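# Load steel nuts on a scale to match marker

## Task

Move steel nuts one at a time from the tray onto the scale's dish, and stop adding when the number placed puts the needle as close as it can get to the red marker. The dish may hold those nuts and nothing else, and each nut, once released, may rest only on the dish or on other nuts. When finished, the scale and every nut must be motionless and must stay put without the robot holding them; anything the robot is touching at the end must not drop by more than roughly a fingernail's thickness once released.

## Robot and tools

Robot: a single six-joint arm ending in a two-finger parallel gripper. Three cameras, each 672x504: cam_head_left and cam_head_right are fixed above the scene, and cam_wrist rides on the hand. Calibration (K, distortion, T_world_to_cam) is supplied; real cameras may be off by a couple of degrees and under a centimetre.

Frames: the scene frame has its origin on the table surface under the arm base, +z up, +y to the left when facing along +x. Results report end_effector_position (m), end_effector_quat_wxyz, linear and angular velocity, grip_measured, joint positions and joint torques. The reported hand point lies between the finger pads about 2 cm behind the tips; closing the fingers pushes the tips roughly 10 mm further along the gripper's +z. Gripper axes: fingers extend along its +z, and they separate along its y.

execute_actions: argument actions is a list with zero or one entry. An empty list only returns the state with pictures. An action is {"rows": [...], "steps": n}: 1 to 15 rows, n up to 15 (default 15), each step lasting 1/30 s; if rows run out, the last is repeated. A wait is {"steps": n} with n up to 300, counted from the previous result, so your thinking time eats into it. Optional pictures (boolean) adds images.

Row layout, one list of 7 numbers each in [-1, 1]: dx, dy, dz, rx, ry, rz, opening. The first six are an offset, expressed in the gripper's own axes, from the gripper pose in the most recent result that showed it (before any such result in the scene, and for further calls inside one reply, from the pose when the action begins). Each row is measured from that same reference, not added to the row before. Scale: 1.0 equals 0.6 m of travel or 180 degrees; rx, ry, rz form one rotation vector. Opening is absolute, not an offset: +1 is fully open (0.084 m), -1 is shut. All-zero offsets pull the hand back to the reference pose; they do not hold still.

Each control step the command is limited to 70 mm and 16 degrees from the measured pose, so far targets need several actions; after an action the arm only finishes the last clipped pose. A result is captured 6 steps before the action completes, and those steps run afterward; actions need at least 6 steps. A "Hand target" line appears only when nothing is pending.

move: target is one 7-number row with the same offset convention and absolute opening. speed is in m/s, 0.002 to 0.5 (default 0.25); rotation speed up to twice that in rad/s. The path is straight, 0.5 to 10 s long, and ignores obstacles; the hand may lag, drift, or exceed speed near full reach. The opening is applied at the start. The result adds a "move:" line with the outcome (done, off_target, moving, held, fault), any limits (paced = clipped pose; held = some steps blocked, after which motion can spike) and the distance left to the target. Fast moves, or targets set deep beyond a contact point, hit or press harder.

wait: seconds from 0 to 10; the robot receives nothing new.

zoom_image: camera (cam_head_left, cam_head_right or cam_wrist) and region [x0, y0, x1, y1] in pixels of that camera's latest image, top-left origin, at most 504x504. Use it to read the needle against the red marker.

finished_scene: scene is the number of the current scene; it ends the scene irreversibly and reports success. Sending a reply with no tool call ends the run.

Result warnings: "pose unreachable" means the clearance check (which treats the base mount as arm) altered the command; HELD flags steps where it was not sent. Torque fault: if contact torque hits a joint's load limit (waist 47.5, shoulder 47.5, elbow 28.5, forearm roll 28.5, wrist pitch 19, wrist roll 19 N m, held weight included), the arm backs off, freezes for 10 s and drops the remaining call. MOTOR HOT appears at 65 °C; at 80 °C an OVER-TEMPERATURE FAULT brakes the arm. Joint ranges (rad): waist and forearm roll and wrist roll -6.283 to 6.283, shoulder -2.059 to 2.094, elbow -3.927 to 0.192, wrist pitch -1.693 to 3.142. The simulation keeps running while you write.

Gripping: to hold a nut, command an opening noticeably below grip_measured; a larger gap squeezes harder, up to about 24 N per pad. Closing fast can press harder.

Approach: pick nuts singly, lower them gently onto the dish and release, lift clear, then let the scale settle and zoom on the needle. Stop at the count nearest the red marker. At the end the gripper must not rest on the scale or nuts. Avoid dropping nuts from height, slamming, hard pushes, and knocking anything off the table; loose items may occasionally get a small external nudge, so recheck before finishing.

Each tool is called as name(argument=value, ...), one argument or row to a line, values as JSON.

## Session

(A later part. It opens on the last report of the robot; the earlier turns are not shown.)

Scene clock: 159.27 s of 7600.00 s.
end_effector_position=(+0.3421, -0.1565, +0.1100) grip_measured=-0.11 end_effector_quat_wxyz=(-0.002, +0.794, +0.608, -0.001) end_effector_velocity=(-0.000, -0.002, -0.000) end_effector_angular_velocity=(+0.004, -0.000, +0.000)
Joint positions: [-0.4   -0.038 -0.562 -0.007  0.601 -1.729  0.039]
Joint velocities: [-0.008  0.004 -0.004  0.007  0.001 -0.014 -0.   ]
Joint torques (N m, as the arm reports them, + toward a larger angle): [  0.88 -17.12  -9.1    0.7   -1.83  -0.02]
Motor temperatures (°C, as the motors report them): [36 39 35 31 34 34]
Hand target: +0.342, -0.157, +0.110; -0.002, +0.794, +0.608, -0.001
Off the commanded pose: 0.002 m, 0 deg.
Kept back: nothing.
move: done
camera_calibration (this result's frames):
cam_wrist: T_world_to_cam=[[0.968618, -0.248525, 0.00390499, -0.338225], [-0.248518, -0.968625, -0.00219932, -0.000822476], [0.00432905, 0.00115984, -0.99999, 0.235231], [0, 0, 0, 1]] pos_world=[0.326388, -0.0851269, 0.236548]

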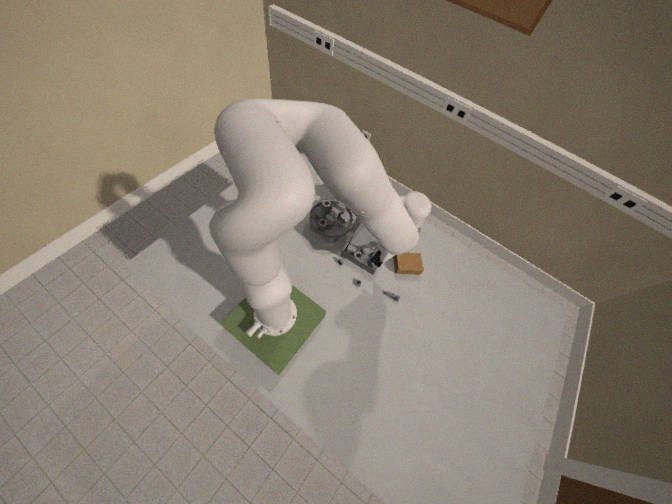

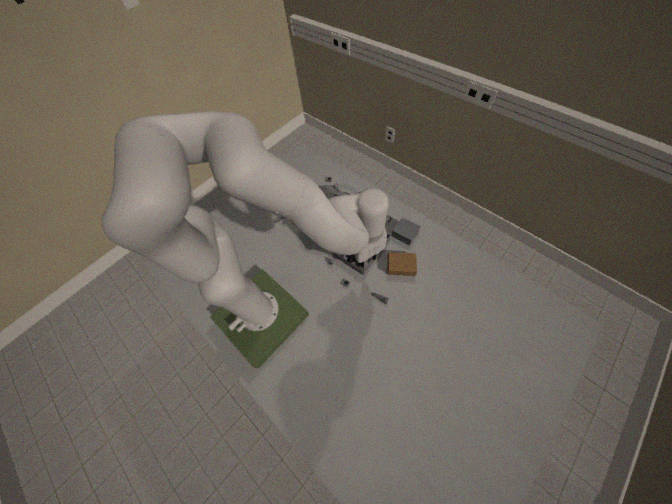

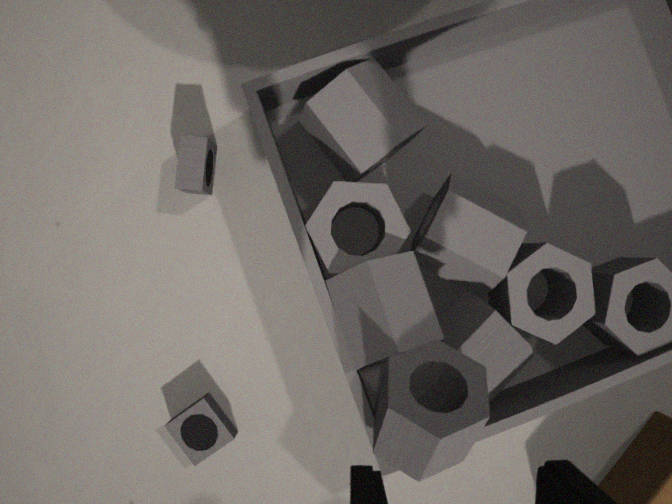

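move(
  target=[0.0233,-0.002,0.03,0,0,0,0.0],
  speed=0.1,
)

move(
  target=[0,0,0.056,0,0,0,0.0],
  speed=0.05,
)

Scene clock: 160.77 s of 7600.00 s.
end_effector_position=(+0.3446, -0.1428, +0.0923) grip_measured=-0.01 end_effector_quat_wxyz=(-0.002, +0.794, +0.608, -0.001) end_effector_velocity=(+0.001, +0.001, -0.002) end_effector_angular_velocity=(-0.001, -0.001, -0.000)
Joint positions: [-0.364  0.005 -0.543 -0.008  0.538 -1.692  0.044]
Joint velocities: [ 0.003  0.005  0.001 -0.001 -0.007  0.004  0.   ]
Joint torques (N m, as the arm reports them, + toward a larger angle): [  0.5  -17.24  -8.94   0.37  -1.8   -0.07]
Motor temperatures (°C, as the motors report them): [36 39 35 31 34 34]
Hand target: +0.345, -0.143, +0.092; -0.002, +0.794, +0.608, -0.001
Off the commanded pose: 0.000 m, 0 deg.
Kept back: nothing.
move: done
camera_calibration (this result's frames):
cam_wrist: T_world_to_cam=[[0.968625, -0.248491, 0.00420863, -0.33723], [-0.248484, -0.968633, -0.00218658, 0.013001], [0.00461997, 0.00107219, -0.999989, 0.217387], [0, 0, 0, 1]] pos_world=[0.328875, -0.0714386, 0.218833]

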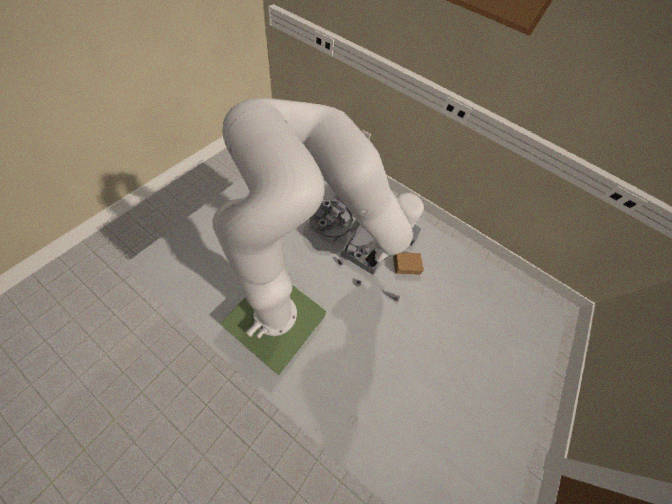

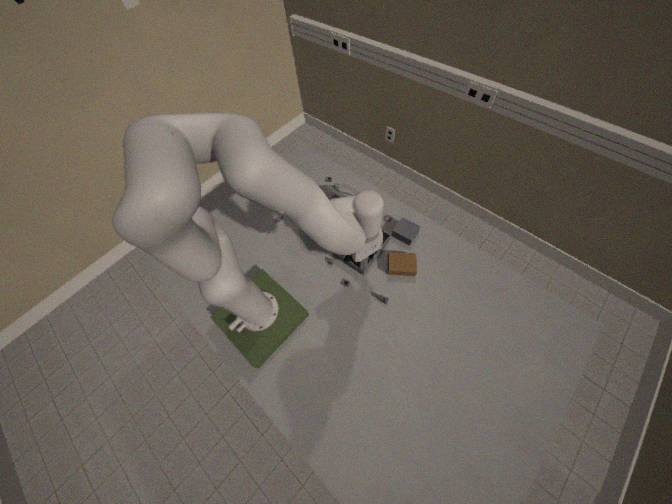

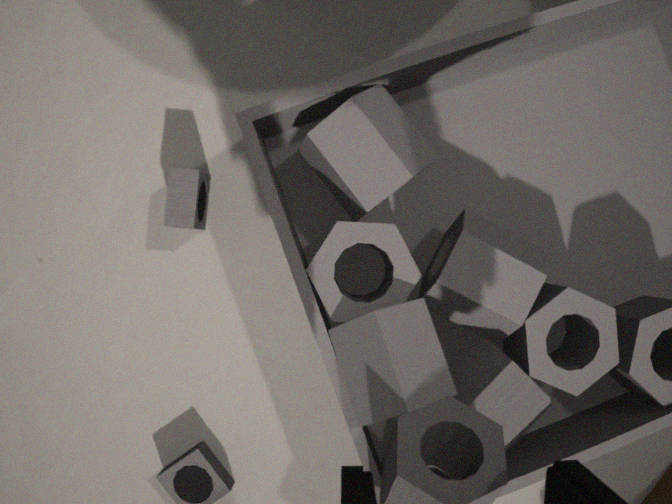

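Scene clock: 161.80 s of 7600.00 s.
end_effector_position=(+0.3447, -0.1427, +0.0591) grip_measured=-0.01 end_effector_quat_wxyz=(-0.002, +0.794, +0.608, -0.001) end_effector_velocity=(+0.001, +0.000, -0.002) end_effector_angular_velocity=(-0.001, -0.002, +0.002)
Joint positions: [-0.365  0.114 -0.538 -0.009  0.424 -1.691  0.044]
Joint velocities: [ 0.002  0.007 -0.002 -0.    -0.008  0.     0.   ]
Joint torques (N m, as the arm reports them, + toward a larger angle): [  0.97 -18.02  -8.25   0.49  -1.87   0.1 ]
Motor temperatures (°C, as the motors report them): [36 39 35 31 34 34]
Hand target: +0.345, -0.143, +0.059; -0.002, +0.794, +0.608, -0.001
Off the commanded pose: 0.000 m, 0 deg.
Kept back: nothing.
move: done
camera_calibration (this result's frames):
cam_wrist: T_world_to_cam=[[0.968651, -0.248381, 0.00459005, -0.337121], [-0.248373, -0.968662, -0.00235531, 0.0130065], [0.00503122, 0.00114144, -0.999987, 0.183987], [0, 0, 0, 1]] pos_world=[0.328858, -0.0713456, 0.185563]

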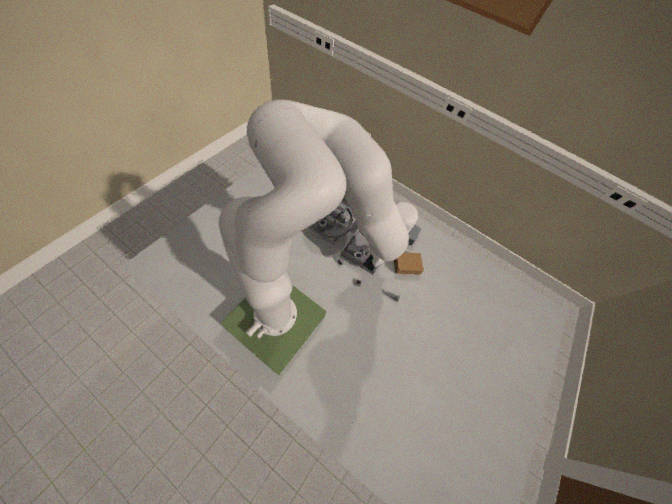

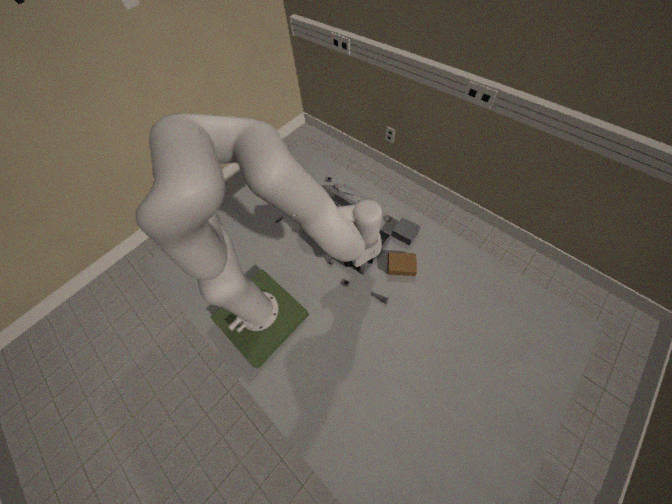

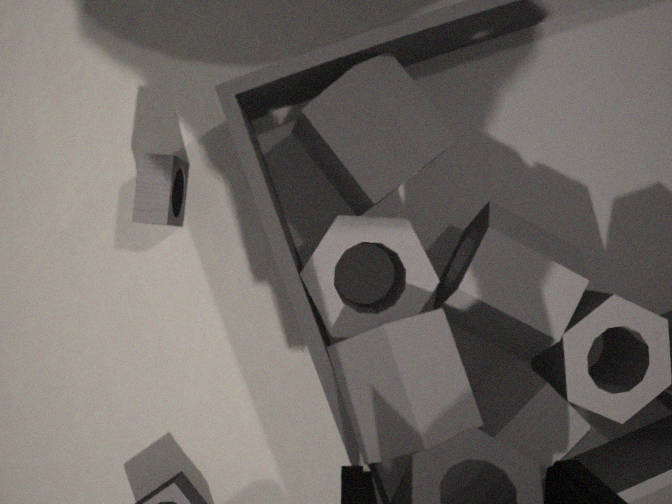

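execute_actions(
  actions=[
    {"rows":[[0,0.002,0,0,0,0,-0.08],[0,0.003,0,0,0,0,-0.14],[0,0.003,0,0,0,0,-0.2],[0,0.003,0,0,0,0,-0.25],[0,0.003,0,0,0,0,-0.3],[0,0.003,0,0,0,0,-0.36],[0,0.003,0,0,0,0,-0.45],[0,0.003,0,0,0,0,-0.6],[0,0.003,0,0,0,0,-0.7]],"steps":15},
  ],
)

move(
  target=[0,0,-0.06,0,0,0,-0.7],
  speed=0.1,
)

Scene clock: 162.33 s of 7600.00 s.
end_effector_position=(+0.3459, -0.1431, +0.0588) grip_measured=-0.33 end_effector_quat_wxyz=(-0.002, +0.794, +0.608, -0.001) end_effector_velocity=(+0.000, +0.000, -0.001) end_effector_angular_velocity=(+0.001, +0.003, -0.000)
Joint positions: [-0.365  0.118 -0.543 -0.009  0.426 -1.691  0.03 ]
Joint velocities: [ 0.001  0.005 -0.003  0.001  0.002  0.     0.   ]
Joint torques (N m, as the arm reports them, + toward a larger angle): [  1.64 -18.44  -8.71   0.57  -2.53  -0.09]
Motor temperatures (°C, as the motors report them): [36 39 35 31 34 34]
Steps of this call (steps 1 to 7: nothing new was sent; steps 8 to 16: the first 9 steps of this action). Readings (end_effector_position):
8: (+0.3446, -0.1427, +0.0588)
9: (+0.3448, -0.1427, +0.0588)
11: (+0.3455, -0.1429, +0.0590)
15: (+0.3458, -0.1431, +0.0588)
16: the state above

Scene clock: 163.43 s of 7600.00 s.
end_effector_position=(+0.3460, -0.1432, +0.0945) grip_measured=-0.33 end_effector_quat_wxyz=(-0.002, +0.794, +0.608, -0.001) end_effector_velocity=(+0.000, -0.000, +0.002) end_effector_angular_velocity=(+0.001, +0.000, -0.001)
Joint positions: [-0.364  0.004 -0.55  -0.008  0.548 -1.692  0.03 ]
Joint velocities: [ 0.    -0.004 -0.002  0.001  0.007 -0.     0.   ]
Joint torques (N m, as the arm reports them, + toward a larger angle): [  0.93 -16.99  -8.81   0.53  -2.01  -0.08]
Motor temperatures (°C, as the motors report them): [36 39 35 31 34 34]
Hand target: +0.346, -0.143, +0.095; -0.002, +0.794, +0.608, -0.001
Off your previous action's commanded pose: 0.000 m, 0 deg at its last step (step 6 of this call).
Off the commanded pose: 0.000 m, 0 deg.
Kept back: nothing.
move: done
camera_calibration (this result's frames):
cam_wrist: T_world_to_cam=[[0.9686, -0.248607, 0.0030864, -0.338522], [-0.2486, -0.968603, -0.00231217, 0.0130312], [0.00356432, 0.00147229, -0.999993, 0.219927], [0, 0, 0, 1]] pos_world=[0.330348, -0.0718608, 0.221001]

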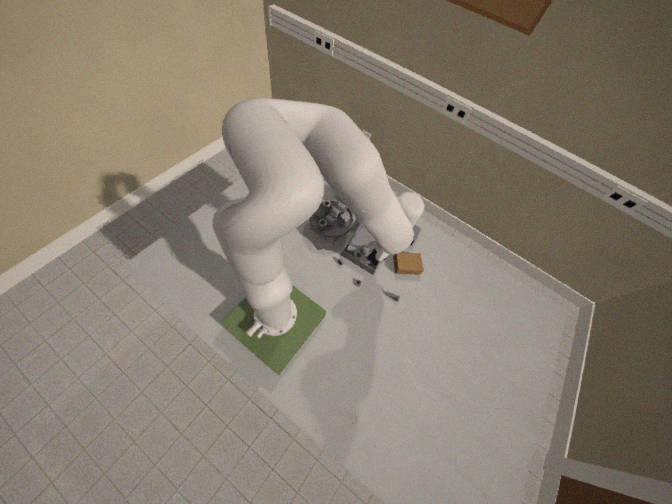

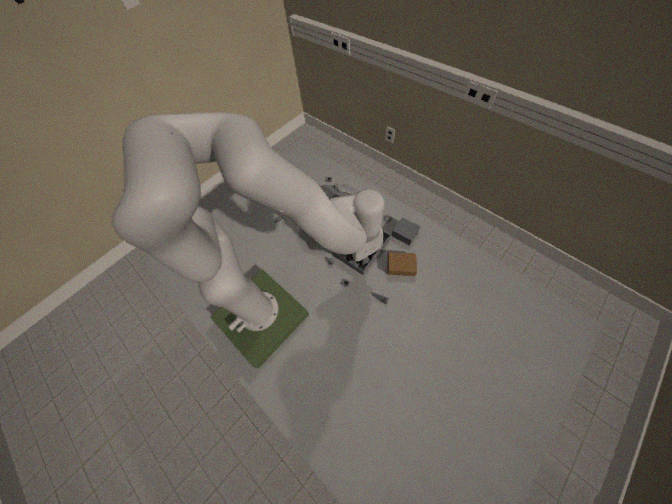

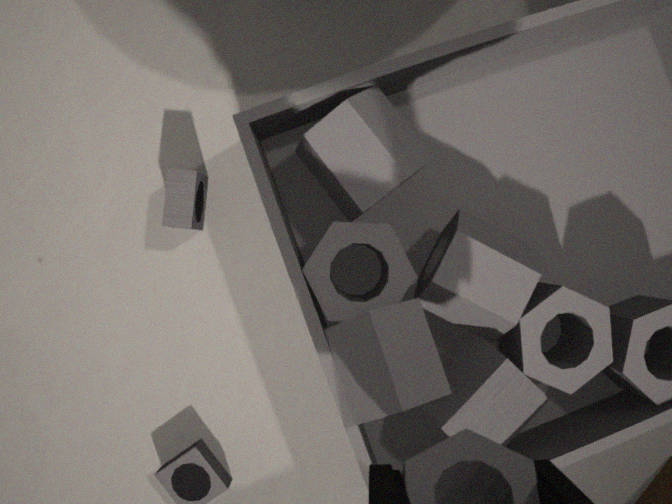

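move(
  target=[0.3615,0.004,-0.0675,0.0298,0.2265,-0.0797,-0.7],
  speed=0.3,
)

Scene clock: 166.33 s of 7600.00 s.
end_effector_position=(+0.4053, +0.0647, +0.1352) grip_measured=-0.33 end_effector_quat_wxyz=(-0.249, +0.663, +0.661, +0.247) end_effector_velocity=(+0.001, +0.002, +0.001) end_effector_angular_velocity=(+0.009, -0.001, +0.002)
Joint positions: [-0.136  0.132 -0.769  0.877  0.993 -2.362  0.03 ]
Joint velocities: [ 0.002  0.004 -0.004  0.008  0.006 -0.005 -0.   ]
Joint torques (N m, as the arm reports them, + toward a larger angle): [  1.09 -20.04  -9.37   0.44   0.19  -0.14]
Motor temperatures (°C, as the motors report them): [36 39 35 31 34 34]
Hand target: +0.405, +0.065, +0.135; -0.249, +0.663, +0.661, +0.247
Off the commanded pose: 0.001 m, 0 deg.
Kept back: nothing.
move: done
camera_calibration (this result's frames):
cam_wrist: T_world_to_cam=[[0.999944, 0.00137549, 0.0104834, -0.374287], [0.00792929, -0.753441, -0.657468, 0.19994], [0.00699427, 0.657514, -0.75341, 0.18295], [0, 0, 0, 1]] pos_world=[0.371401, 0.0308661, 0.273214]

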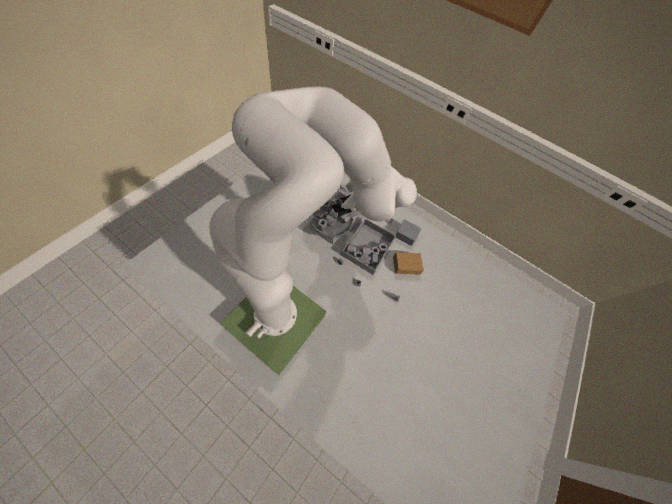

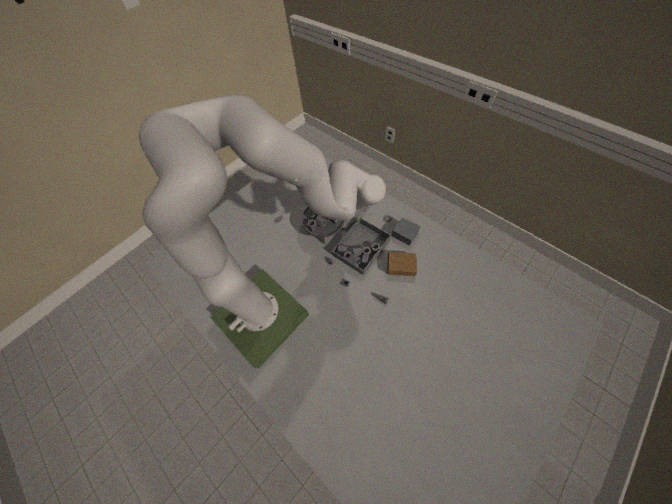

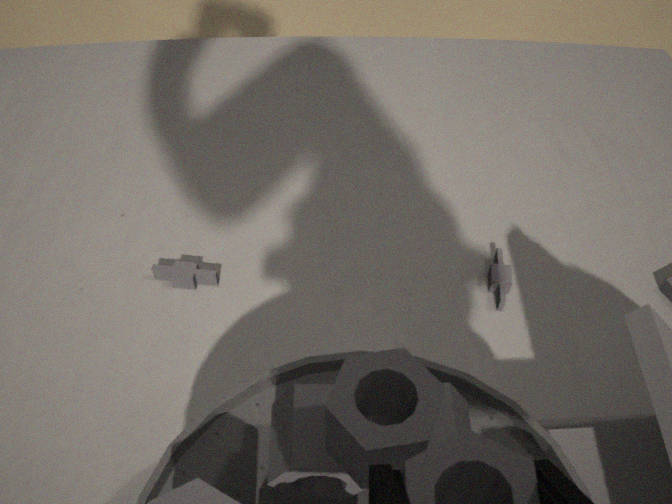

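move(
  target=[-0.0208,-0.001,0.0239,0,0,0,-0.7],
  speed=0.04,
)

zoom_image(
  camera="cam_head_left",
  region=[300,180,380,250],
)

Scene clock: 167.37 s of 7600.00 s.
end_effector_position=(+0.4047, +0.0647, +0.1165) grip_measured=-0.33 end_effector_quat_wxyz=(-0.249, +0.663, +0.661, +0.247) end_effector_velocity=(+0.001, -0.000, -0.000) end_effector_angular_velocity=(-0.000, -0.004, -0.000)
Joint positions: [-0.131  0.179 -0.768  0.905  0.96  -2.406  0.03 ]
Joint velocities: [-0.     0.002 -0.002  0.003 -0.003 -0.005 -0.   ]
Joint torques (N m, as the arm reports them, + toward a larger angle): [  0.67 -20.41  -9.02   0.94   0.25  -0.03]
Motor temperatures (°C, as the motors report them): [36 39 35 31 34 34]
Hand target: +0.405, +0.065, +0.116; -0.249, +0.663, +0.661, +0.247
Off the commanded pose: 0.000 m, 0 deg.
Kept back: nothing.
move: done
camera_calibration (this result's frames):
cam_wrist: T_world_to_cam=[[0.999942, 0.00143126, 0.0107027, -0.373521], [0.00811555, -0.753438, -0.657469, 0.187574], [0.00712282, 0.657518, -0.753405, 0.168786], [0, 0, 0, 1]] pos_world=[0.370774, 0.03088, 0.254486]

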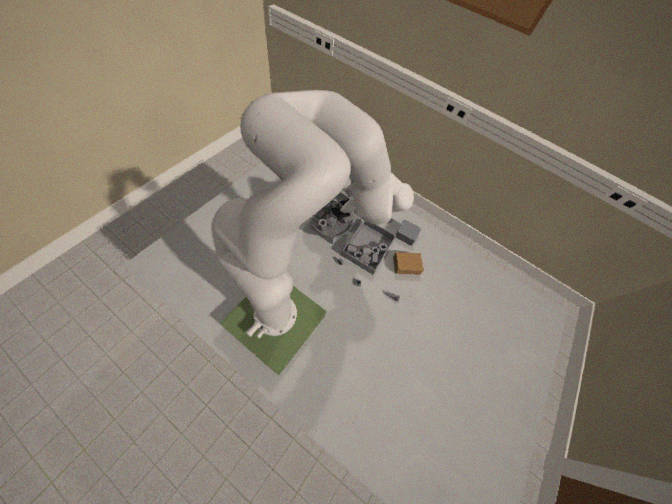

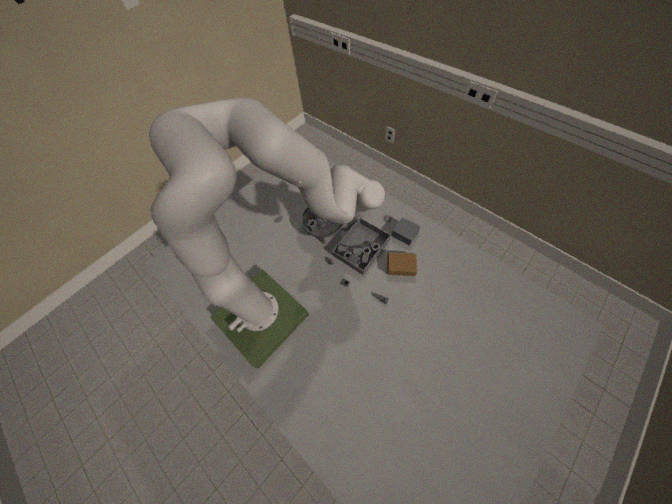

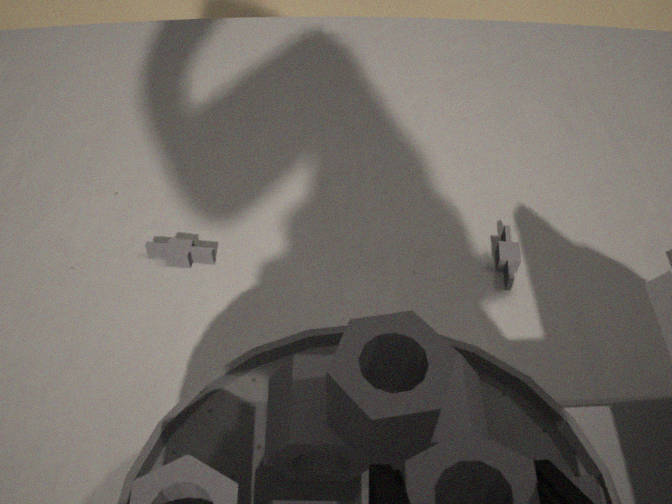

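Region (300, 180, 380, 250) of cam_head_left's 672x504 image, scaled by 6.300, with more detail than that image has; it fills the top 441 rows of this view, and the rest is white.

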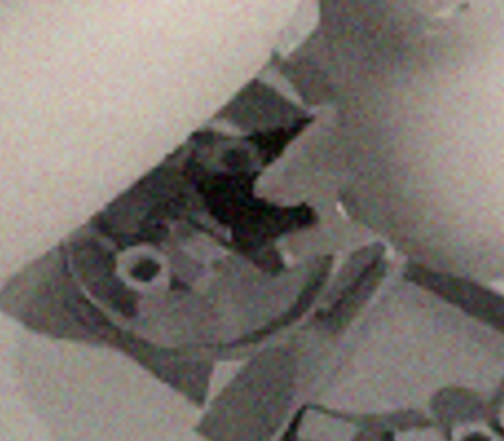

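Lower 4 mm slowly and check torque.

move(
  target=[-0.0044,0,0.005,0,0,0,-0.7],
  speed=0.015,
)

Scene clock: 168.30 s of 7600.00 s.
end_effector_position=(+0.4047, +0.0647, +0.1127) grip_measured=-0.33 end_effector_quat_wxyz=(-0.249, +0.663, +0.661, +0.247) end_effector_velocity=(-0.000, +0.000, -0.002) end_effector_angular_velocity=(+0.000, +0.002, +0.002)
Joint positions: [-0.13   0.189 -0.769  0.911  0.954 -2.415  0.03 ]
Joint velocities: [ 0.001  0.005 -0.     0.001 -0.001 -0.003  0.   ]
Joint torques (N m, as the arm reports them, + toward a larger angle): [  0.44 -20.26  -8.88   0.79   0.16   0.1 ]
Motor temperatures (°C, as the motors report them): [36 39 35 31 34 34]
Hand target: +0.405, +0.065, +0.112; -0.249, +0.663, +0.661, +0.247
Off the commanded pose: 0.000 m, 0 deg.
Kept back: nothing.
move: done
camera_calibration (this result's frames):
cam_wrist: T_world_to_cam=[[0.99994, 0.00147693, 0.0108161, -0.373518], [0.00822516, -0.75338, -0.657533, 0.185028], [0.00717754, 0.657583, -0.753348, 0.165887], [0, 0, 0, 1]] pos_world=[0.370783, 0.0308633, 0.250673]

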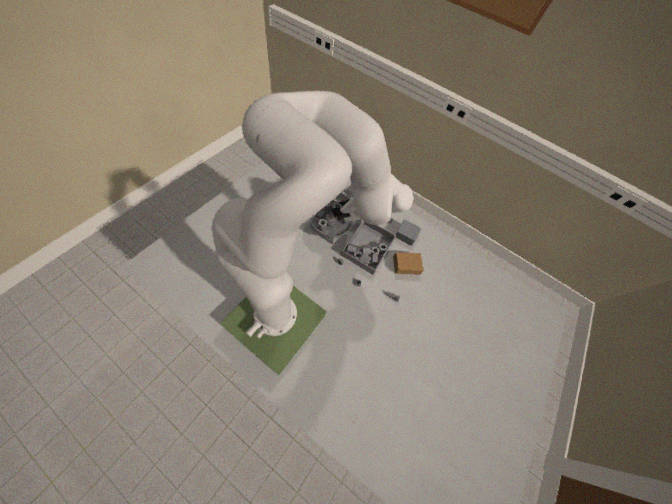

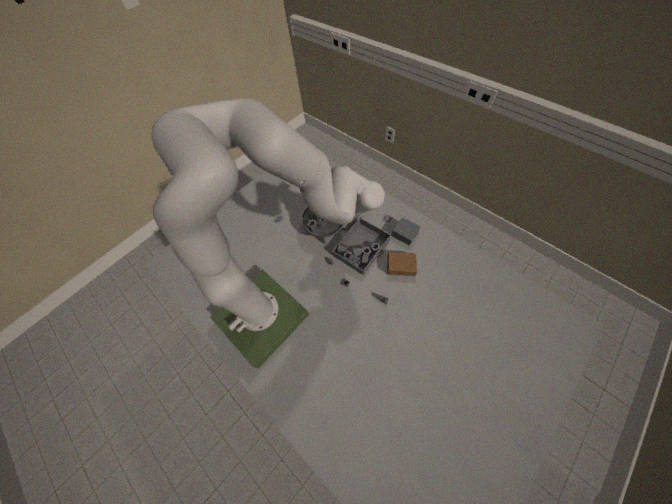

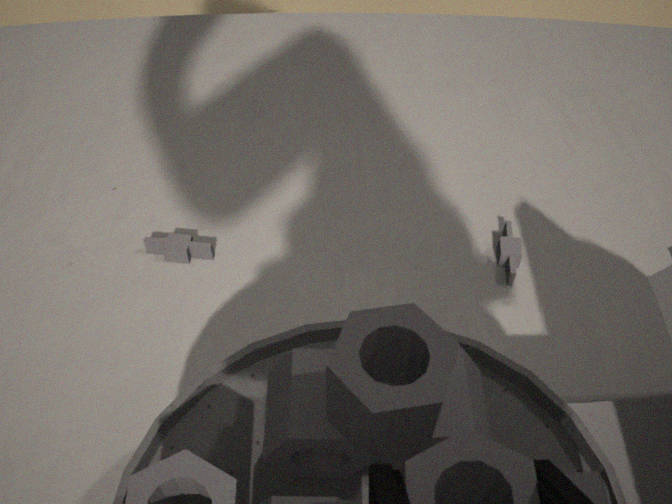

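execute_actions(
  actions=[
    {"rows":[[-0.001,0,0.0012,0,0,0,-0.7],[-0.002,0,0.0023,0,0,0,-0.7],[-0.0027,0,0.0031,0,0,0,-0.7]],"steps":15},
  ],
  pictures=true,
)

Scene clock: 168.73 s of 7600.00 s.
end_effector_position=(+0.4050, +0.0648, +0.1108) grip_measured=-0.33 end_effector_quat_wxyz=(-0.248, +0.663, +0.661, +0.247) end_effector_velocity=(+0.000, -0.000, -0.002) end_effector_angular_velocity=(-0.000, -0.002, -0.002)
Joint positions: [-0.129  0.195 -0.77   0.915  0.95  -2.42   0.03 ]
Joint velocities: [-0.     0.005  0.     0.005 -0.005 -0.007  0.   ]
Joint torques (N m, as the arm reports them, + toward a larger angle): [  1.09 -19.17  -8.22   0.62  -0.61   0.04]
Motor temperatures (°C, as the motors report them): [36 39 35 31 34 34]
Steps of this call (steps 1 to 4: nothing new was sent; steps 5 to 13: the first 9 steps of this action). Readings (end_effector_position):
5: (+0.4047, +0.0647, +0.1126)
6: (+0.4048, +0.0647, +0.1124)
8: (+0.4049, +0.0648, +0.1119)
12: (+0.4050, +0.0648, +0.1109)
13: the state above
camera_calibration (this result's frames):
cam_wrist: T_world_to_cam=[[0.999932, 0.00154093, 0.0115554, -0.373836], [0.00876164, -0.753198, -0.657736, 0.183629], [0.00769001, 0.657792, -0.75316, 0.164225], [0, 0, 0, 1]] pos_world=[0.370939, 0.0308594, 0.248787]

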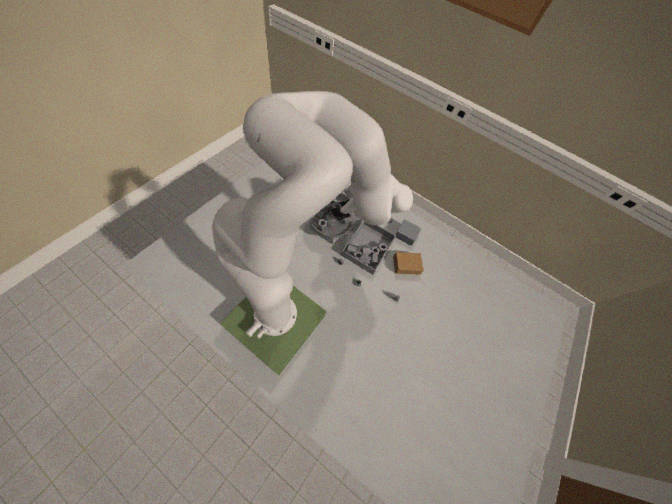

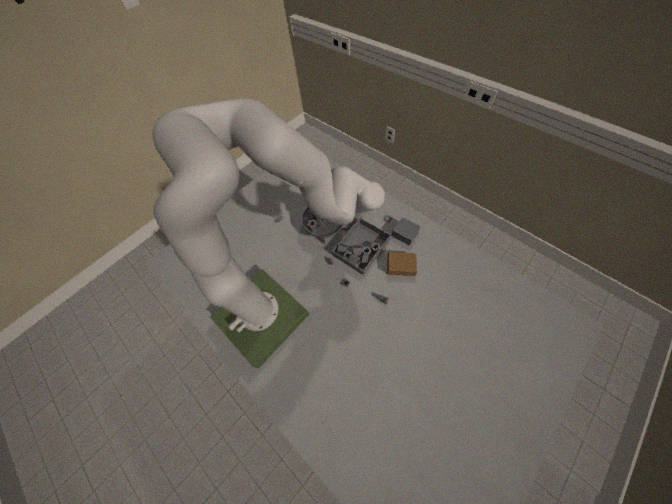

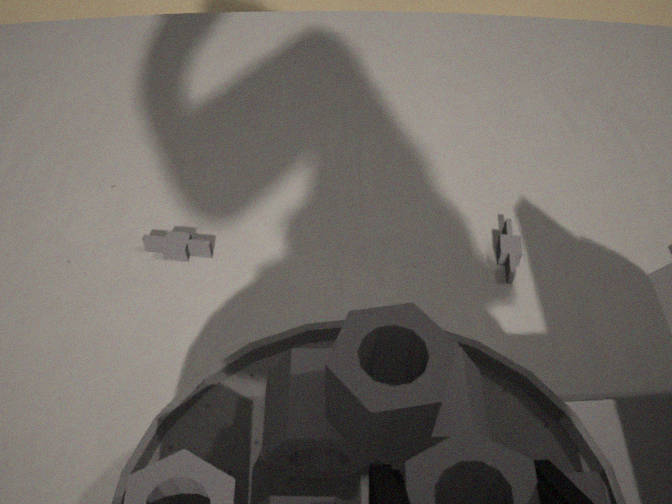

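Contact. Raise 1 mm, release, retract along finger axis.

execute_actions(
  actions=[
    {"rows":[[0.001,0,-0.0012,0,0,0,-0.7],[0.001,0,-0.0012,0,0,0,-0.7],[0.001,0,-0.0012,0,0,0,-0.7],[0.001,0,-0.0012,0,0,0,-0.5],[0.001,0,-0.0012,0,0,0,-0.38],[0.001,0,-0.0012,0,0,0,-0.32],[0.001,0,-0.0012,0,0,0,-0.28],[0.001,0,-0.0012,0,0,0,-0.24]],"steps":12},
  ],
)

move(
  target=[0,0,-0.075,0,0,0,-0.24],
  speed=0.1,
)

Scene clock: 169.13 s of 7600.00 s.
end_effector_position=(+0.4048, +0.0647, +0.1113) grip_measured=-0.33 end_effector_quat_wxyz=(-0.248, +0.663, +0.661, +0.247) end_effector_velocity=(-0.001, +0.001, +0.002) end_effector_angular_velocity=(+0.001, +0.003, +0.001)
Joint positions: [-0.13   0.193 -0.769  0.914  0.951 -2.418  0.03 ]
Joint velocities: [ 0.001 -0.005  0.001 -0.004  0.005  0.006 -0.   ]
Joint torques (N m, as the arm reports them, + toward a larger angle): [  0.81 -19.24  -8.21   0.57  -0.37   0.08]
Motor temperatures (°C, as the motors report them): [36 39 35 31 34 34]
Off your previous action's commanded pose: 0.000 m, 0 deg at its last step (step 6 of this call).
Steps of this call (steps 1 to 6: the last 6 steps of your previous action; steps 7 to 12: the first 6 steps of this action). Readings (end_effector_position):
7: (+0.4049, +0.0647, +0.1105)
8: (+0.4048, +0.0647, +0.1106)
10: (+0.4049, +0.0647, +0.1111)
12: the state above

Scene clock: 170.37 s of 7600.00 s.
end_effector_position=(+0.4047, +0.0355, +0.1452) grip_measured=-0.26 end_effector_quat_wxyz=(-0.249, +0.663, +0.661, +0.247) end_effector_velocity=(+0.001, -0.001, +0.002) end_effector_angular_velocity=(+0.001, -0.001, +0.002)
Joint positions: [-0.216  0.123 -0.796  0.818  1.053 -2.369  0.033]
Joint velocities: [-0.004 -0.003 -0.004 -0.005  0.007  0.002  0.   ]
Joint torques (N m, as the arm reports them, + toward a larger angle): [  0.83 -19.74  -9.17   0.99  -0.1   -0.02]
Motor temperatures (°C, as the motors report them): [36 39 35 31 34 34]
Hand target: +0.405, +0.035, +0.145; -0.249, +0.663, +0.661, +0.247
Off your previous action's commanded pose: 0.001 m, 0 deg at its last step (step 6 of this call).
Off the commanded pose: 0.001 m, 0 deg.
Kept back: nothing.
move: done
camera_calibration (this result's frames):
cam_wrist: T_world_to_cam=[[0.999941, 0.0014986, 0.0107628, -0.373805], [0.00820958, -0.753084, -0.657873, 0.184383], [0.00711937, 0.657922, -0.753052, 0.209602], [0, 0, 0, 1]] pos_world=[0.370777, 0.00151414, 0.283165]

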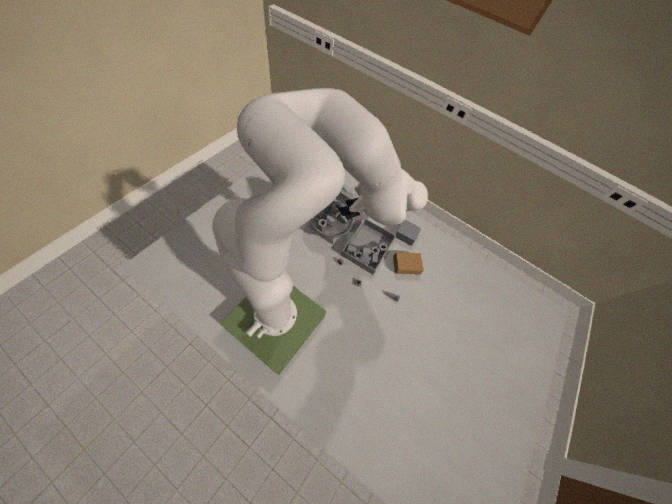

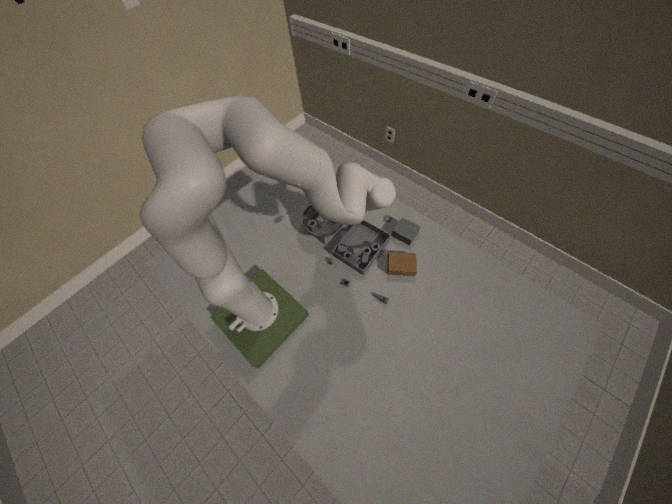

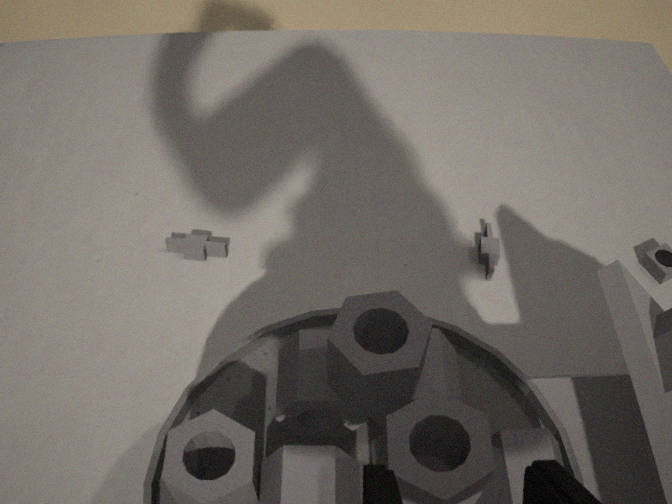

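move(
  target=[-0.252,-0.0645,-0.0643,-0.0814,-0.2177,0.2177,-0.12],
  speed=0.4,
)

Scene clock: 174.13 s of 7600.00 s.
end_effector_position=(+0.3653, -0.1034, +0.0751) grip_measured=-0.13 end_effector_quat_wxyz=(-0.002, +0.910, +0.414, -0.001) end_effector_velocity=(-0.001, -0.001, -0.001) end_effector_angular_velocity=(-0.007, +0.007, -0.007)
Joint positions: [-0.248  0.079 -0.563 -0.007  0.485 -1.123  0.038]
Joint velocities: [-0.     0.004 -0.002 -0.018  0.003  0.022  0.   ]
Joint torques (N m, as the arm reports them, + toward a larger angle): [  0.76 -17.69  -8.64   0.6   -1.88   0.01]
Motor temperatures (°C, as the motors report them): [36 39 35 31 34 34]
Hand target: +0.365, -0.103, +0.075; -0.002, +0.910, +0.414, -0.001
Off the commanded pose: 0.000 m, 0 deg.
Kept back: nothing.
move: done
camera_calibration (this result's frames):
cam_wrist: T_world_to_cam=[[0.761808, -0.647791, 0.00382299, -0.313119], [-0.647792, -0.761816, -0.00109863, 0.223437], [0.0036241, -0.00163956, -0.999992, 0.200121], [0, 0, 0, 1]] pos_world=[0.382552, -0.0322898, 0.201562]

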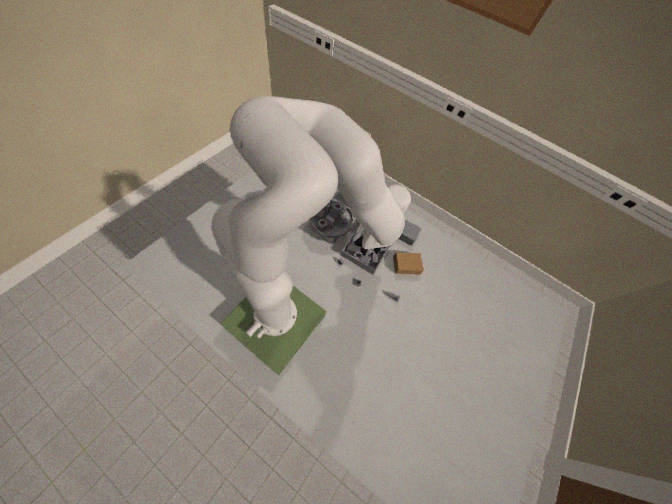

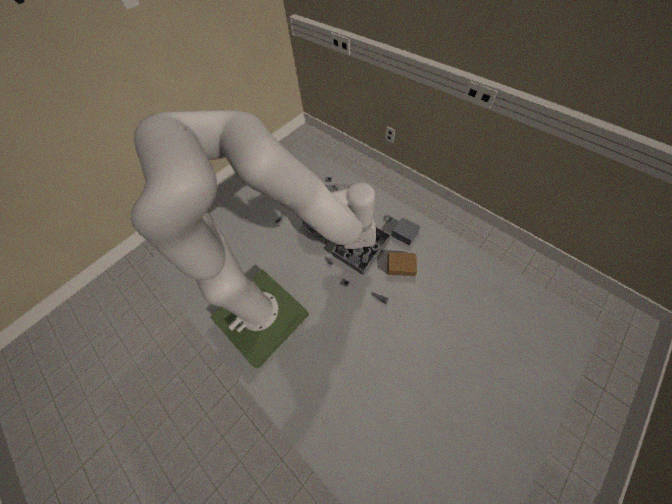

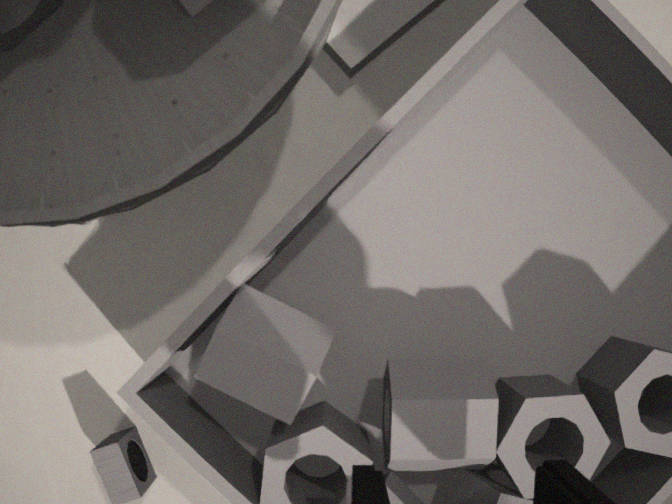

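move(
  target=[0.0742,0,0.027,0,0,0,-0.16],
  speed=0.12,
)

move(
  target=[0,0,0.042,0,0,0,-0.16],
  speed=0.04,
)

Scene clock: 180.30 s of 7600.00 s.
end_effector_position=(+0.3945, -0.0702, +0.0591) grip_measured=-0.17 end_effector_quat_wxyz=(-0.002, +0.910, +0.414, -0.001) end_effector_velocity=(+0.001, +0.001, -0.001) end_effector_angular_velocity=(-0.001, +0.000, +0.003)
Joint positions: [-0.149  0.185 -0.64  -0.008  0.456 -1.023  0.036]
Joint velocities: [ 0.004  0.005 -0.004 -0.002 -0.001  0.003  0.   ]
Joint torques (N m, as the arm reports them, + toward a larger angle): [  0.87 -19.83  -8.45   0.55  -1.98  -0.06]
Motor temperatures (°C, as the motors report them): [36 39 35 31 34 34]
Hand target: +0.395, -0.070, +0.059; -0.002, +0.910, +0.414, -0.001
Off the commanded pose: 0.000 m, 0 deg.
Kept back: nothing.
move: done
camera_calibration (this result's frames):
cam_wrist: T_world_to_cam=[[0.76171, -0.647906, 0.00412107, -0.313748], [-0.647908, -0.761718, -0.0010036, 0.267701], [0.00378933, -0.00190562, -0.999991, 0.183968], [0, 0, 0, 1]] pos_world=[0.411733, 0.000983636, 0.185528]

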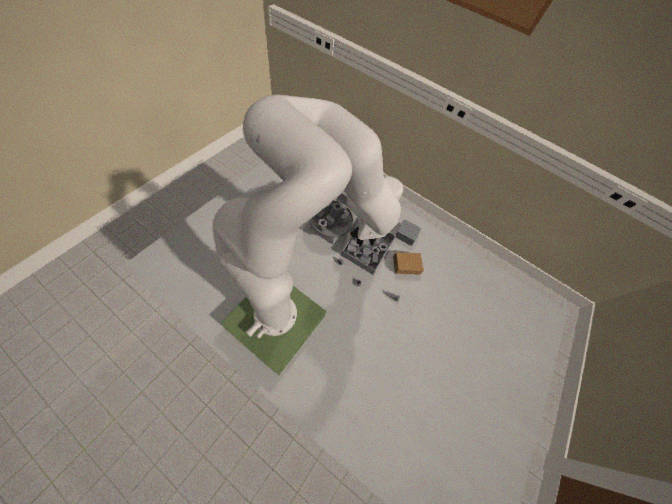

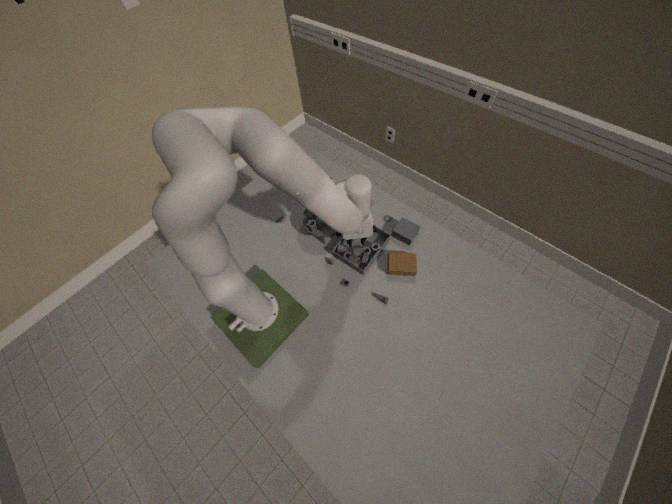

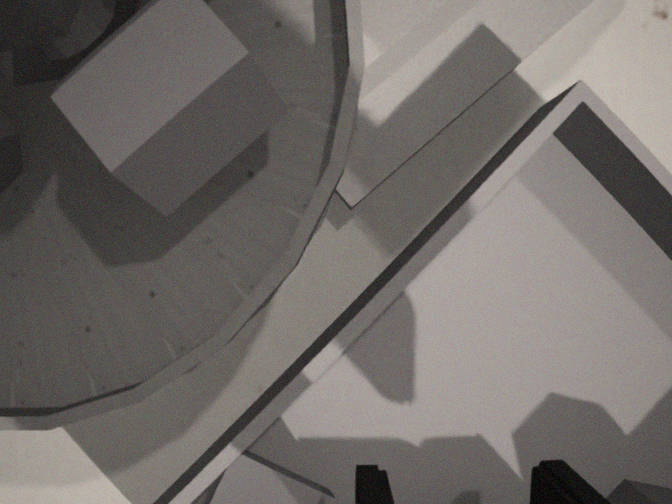

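Scene clock: 181.27 s of 7600.00 s.
end_effector_position=(+0.3951, -0.0702, +0.0345) grip_measured=-0.18 end_effector_quat_wxyz=(-0.001, +0.910, +0.414, -0.000) end_effector_velocity=(+0.001, +0.000, -0.001) end_effector_angular_velocity=(-0.000, -0.002, -0.000)
Joint positions: [-0.149  0.264 -0.645 -0.008  0.38  -1.022  0.036]
Joint velocities: [ 0.001  0.006 -0.002  0.    -0.006  0.     0.   ]
Joint torques (N m, as the arm reports them, + toward a larger angle): [  1.02 -18.78  -6.58   0.58  -1.03   0.11]
Motor temperatures (°C, as the motors report them): [36 39 35 31 34 34]
Hand target: +0.394, -0.070, +0.034; -0.002, +0.910, +0.414, -0.001
Off the commanded pose: 0.001 m, 0 deg.
Kept back: nothing.
move: done
camera_calibration (this result's frames):
cam_wrist: T_world_to_cam=[[0.761685, -0.647924, 0.00545396, -0.314123], [-0.647924, -0.761702, -0.00196428, 0.268069], [0.005427, -0.00203759, -0.999983, 0.158748], [0, 0, 0, 1]] pos_world=[0.41209, 0.000984233, 0.160985]

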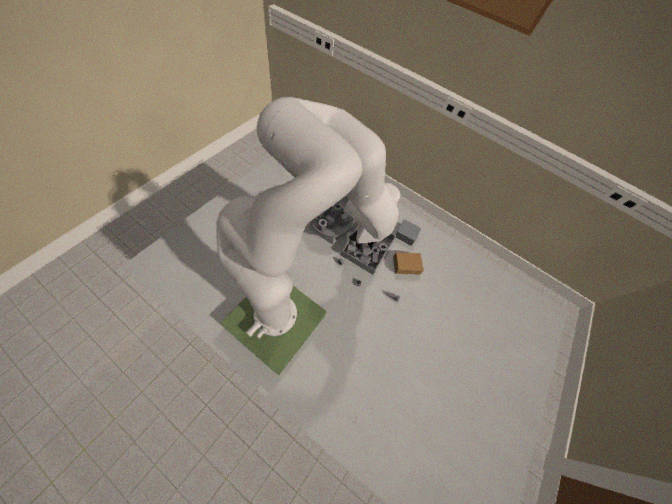

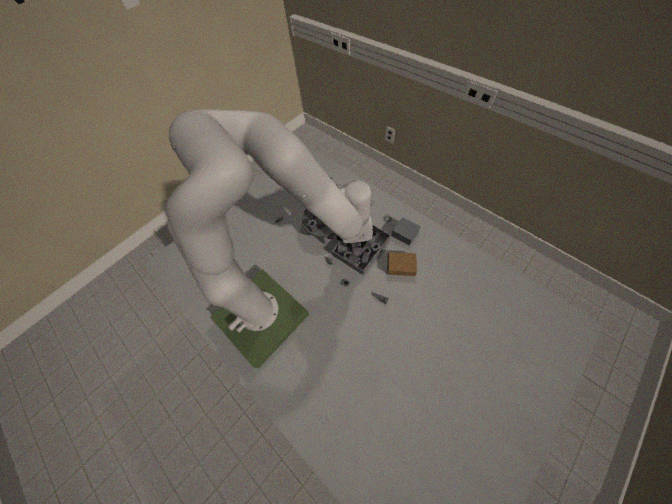

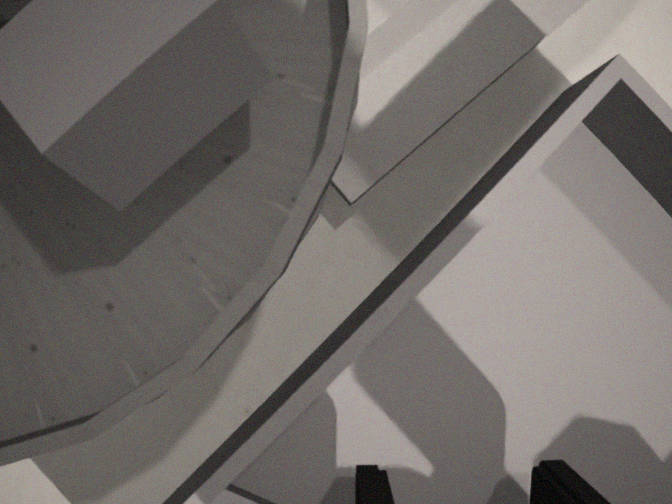

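execute_actions(
  actions=[
    {"rows":[[0,0,-0.002,0,0,0,-0.2],[0,0,-0.003,0,0,0,-0.24],[0,0,-0.003,0,0,0,-0.28],[0,0,-0.003,0,0,0,-0.32],[0,0,-0.003,0,0,0,-0.4],[0,0,-0.003,0,0,0,-0.55],[0,0,-0.003,0,0,0,-0.75]],"steps":15},
  ],
)

Scene clock: 181.83 s of 7600.00 s.
end_effector_position=(+0.3942, -0.0700, +0.0356) grip_measured=-0.37 end_effector_quat_wxyz=(-0.002, +0.910, +0.414, -0.001) end_effector_velocity=(+0.003, -0.001, +0.003) end_effector_angular_velocity=(-0.002, -0.007, -0.000)
Joint positions: [-0.149  0.259 -0.643 -0.008  0.386 -1.022  0.028]
Joint velocities: [-0.001 -0.006 -0.003 -0.001  0.002  0.001 -0.   ]
Joint torques (N m, as the arm reports them, + toward a larger angle): [  0.76 -20.85  -8.17   0.51  -2.16  -0.08]
Motor temperatures (°C, as the motors report them): [36 39 35 31 34 34]
Steps of this call (steps 1 to 8: nothing new was sent; steps 9 to 17: the first 9 steps of this action). Readings (end_effector_position):
9: (+0.3947, -0.0701, +0.0341)
10: (+0.3945, -0.0701, +0.0342)
12: (+0.3939, -0.0699, +0.0347)
16: (+0.3941, -0.0700, +0.0355)
17: the state above


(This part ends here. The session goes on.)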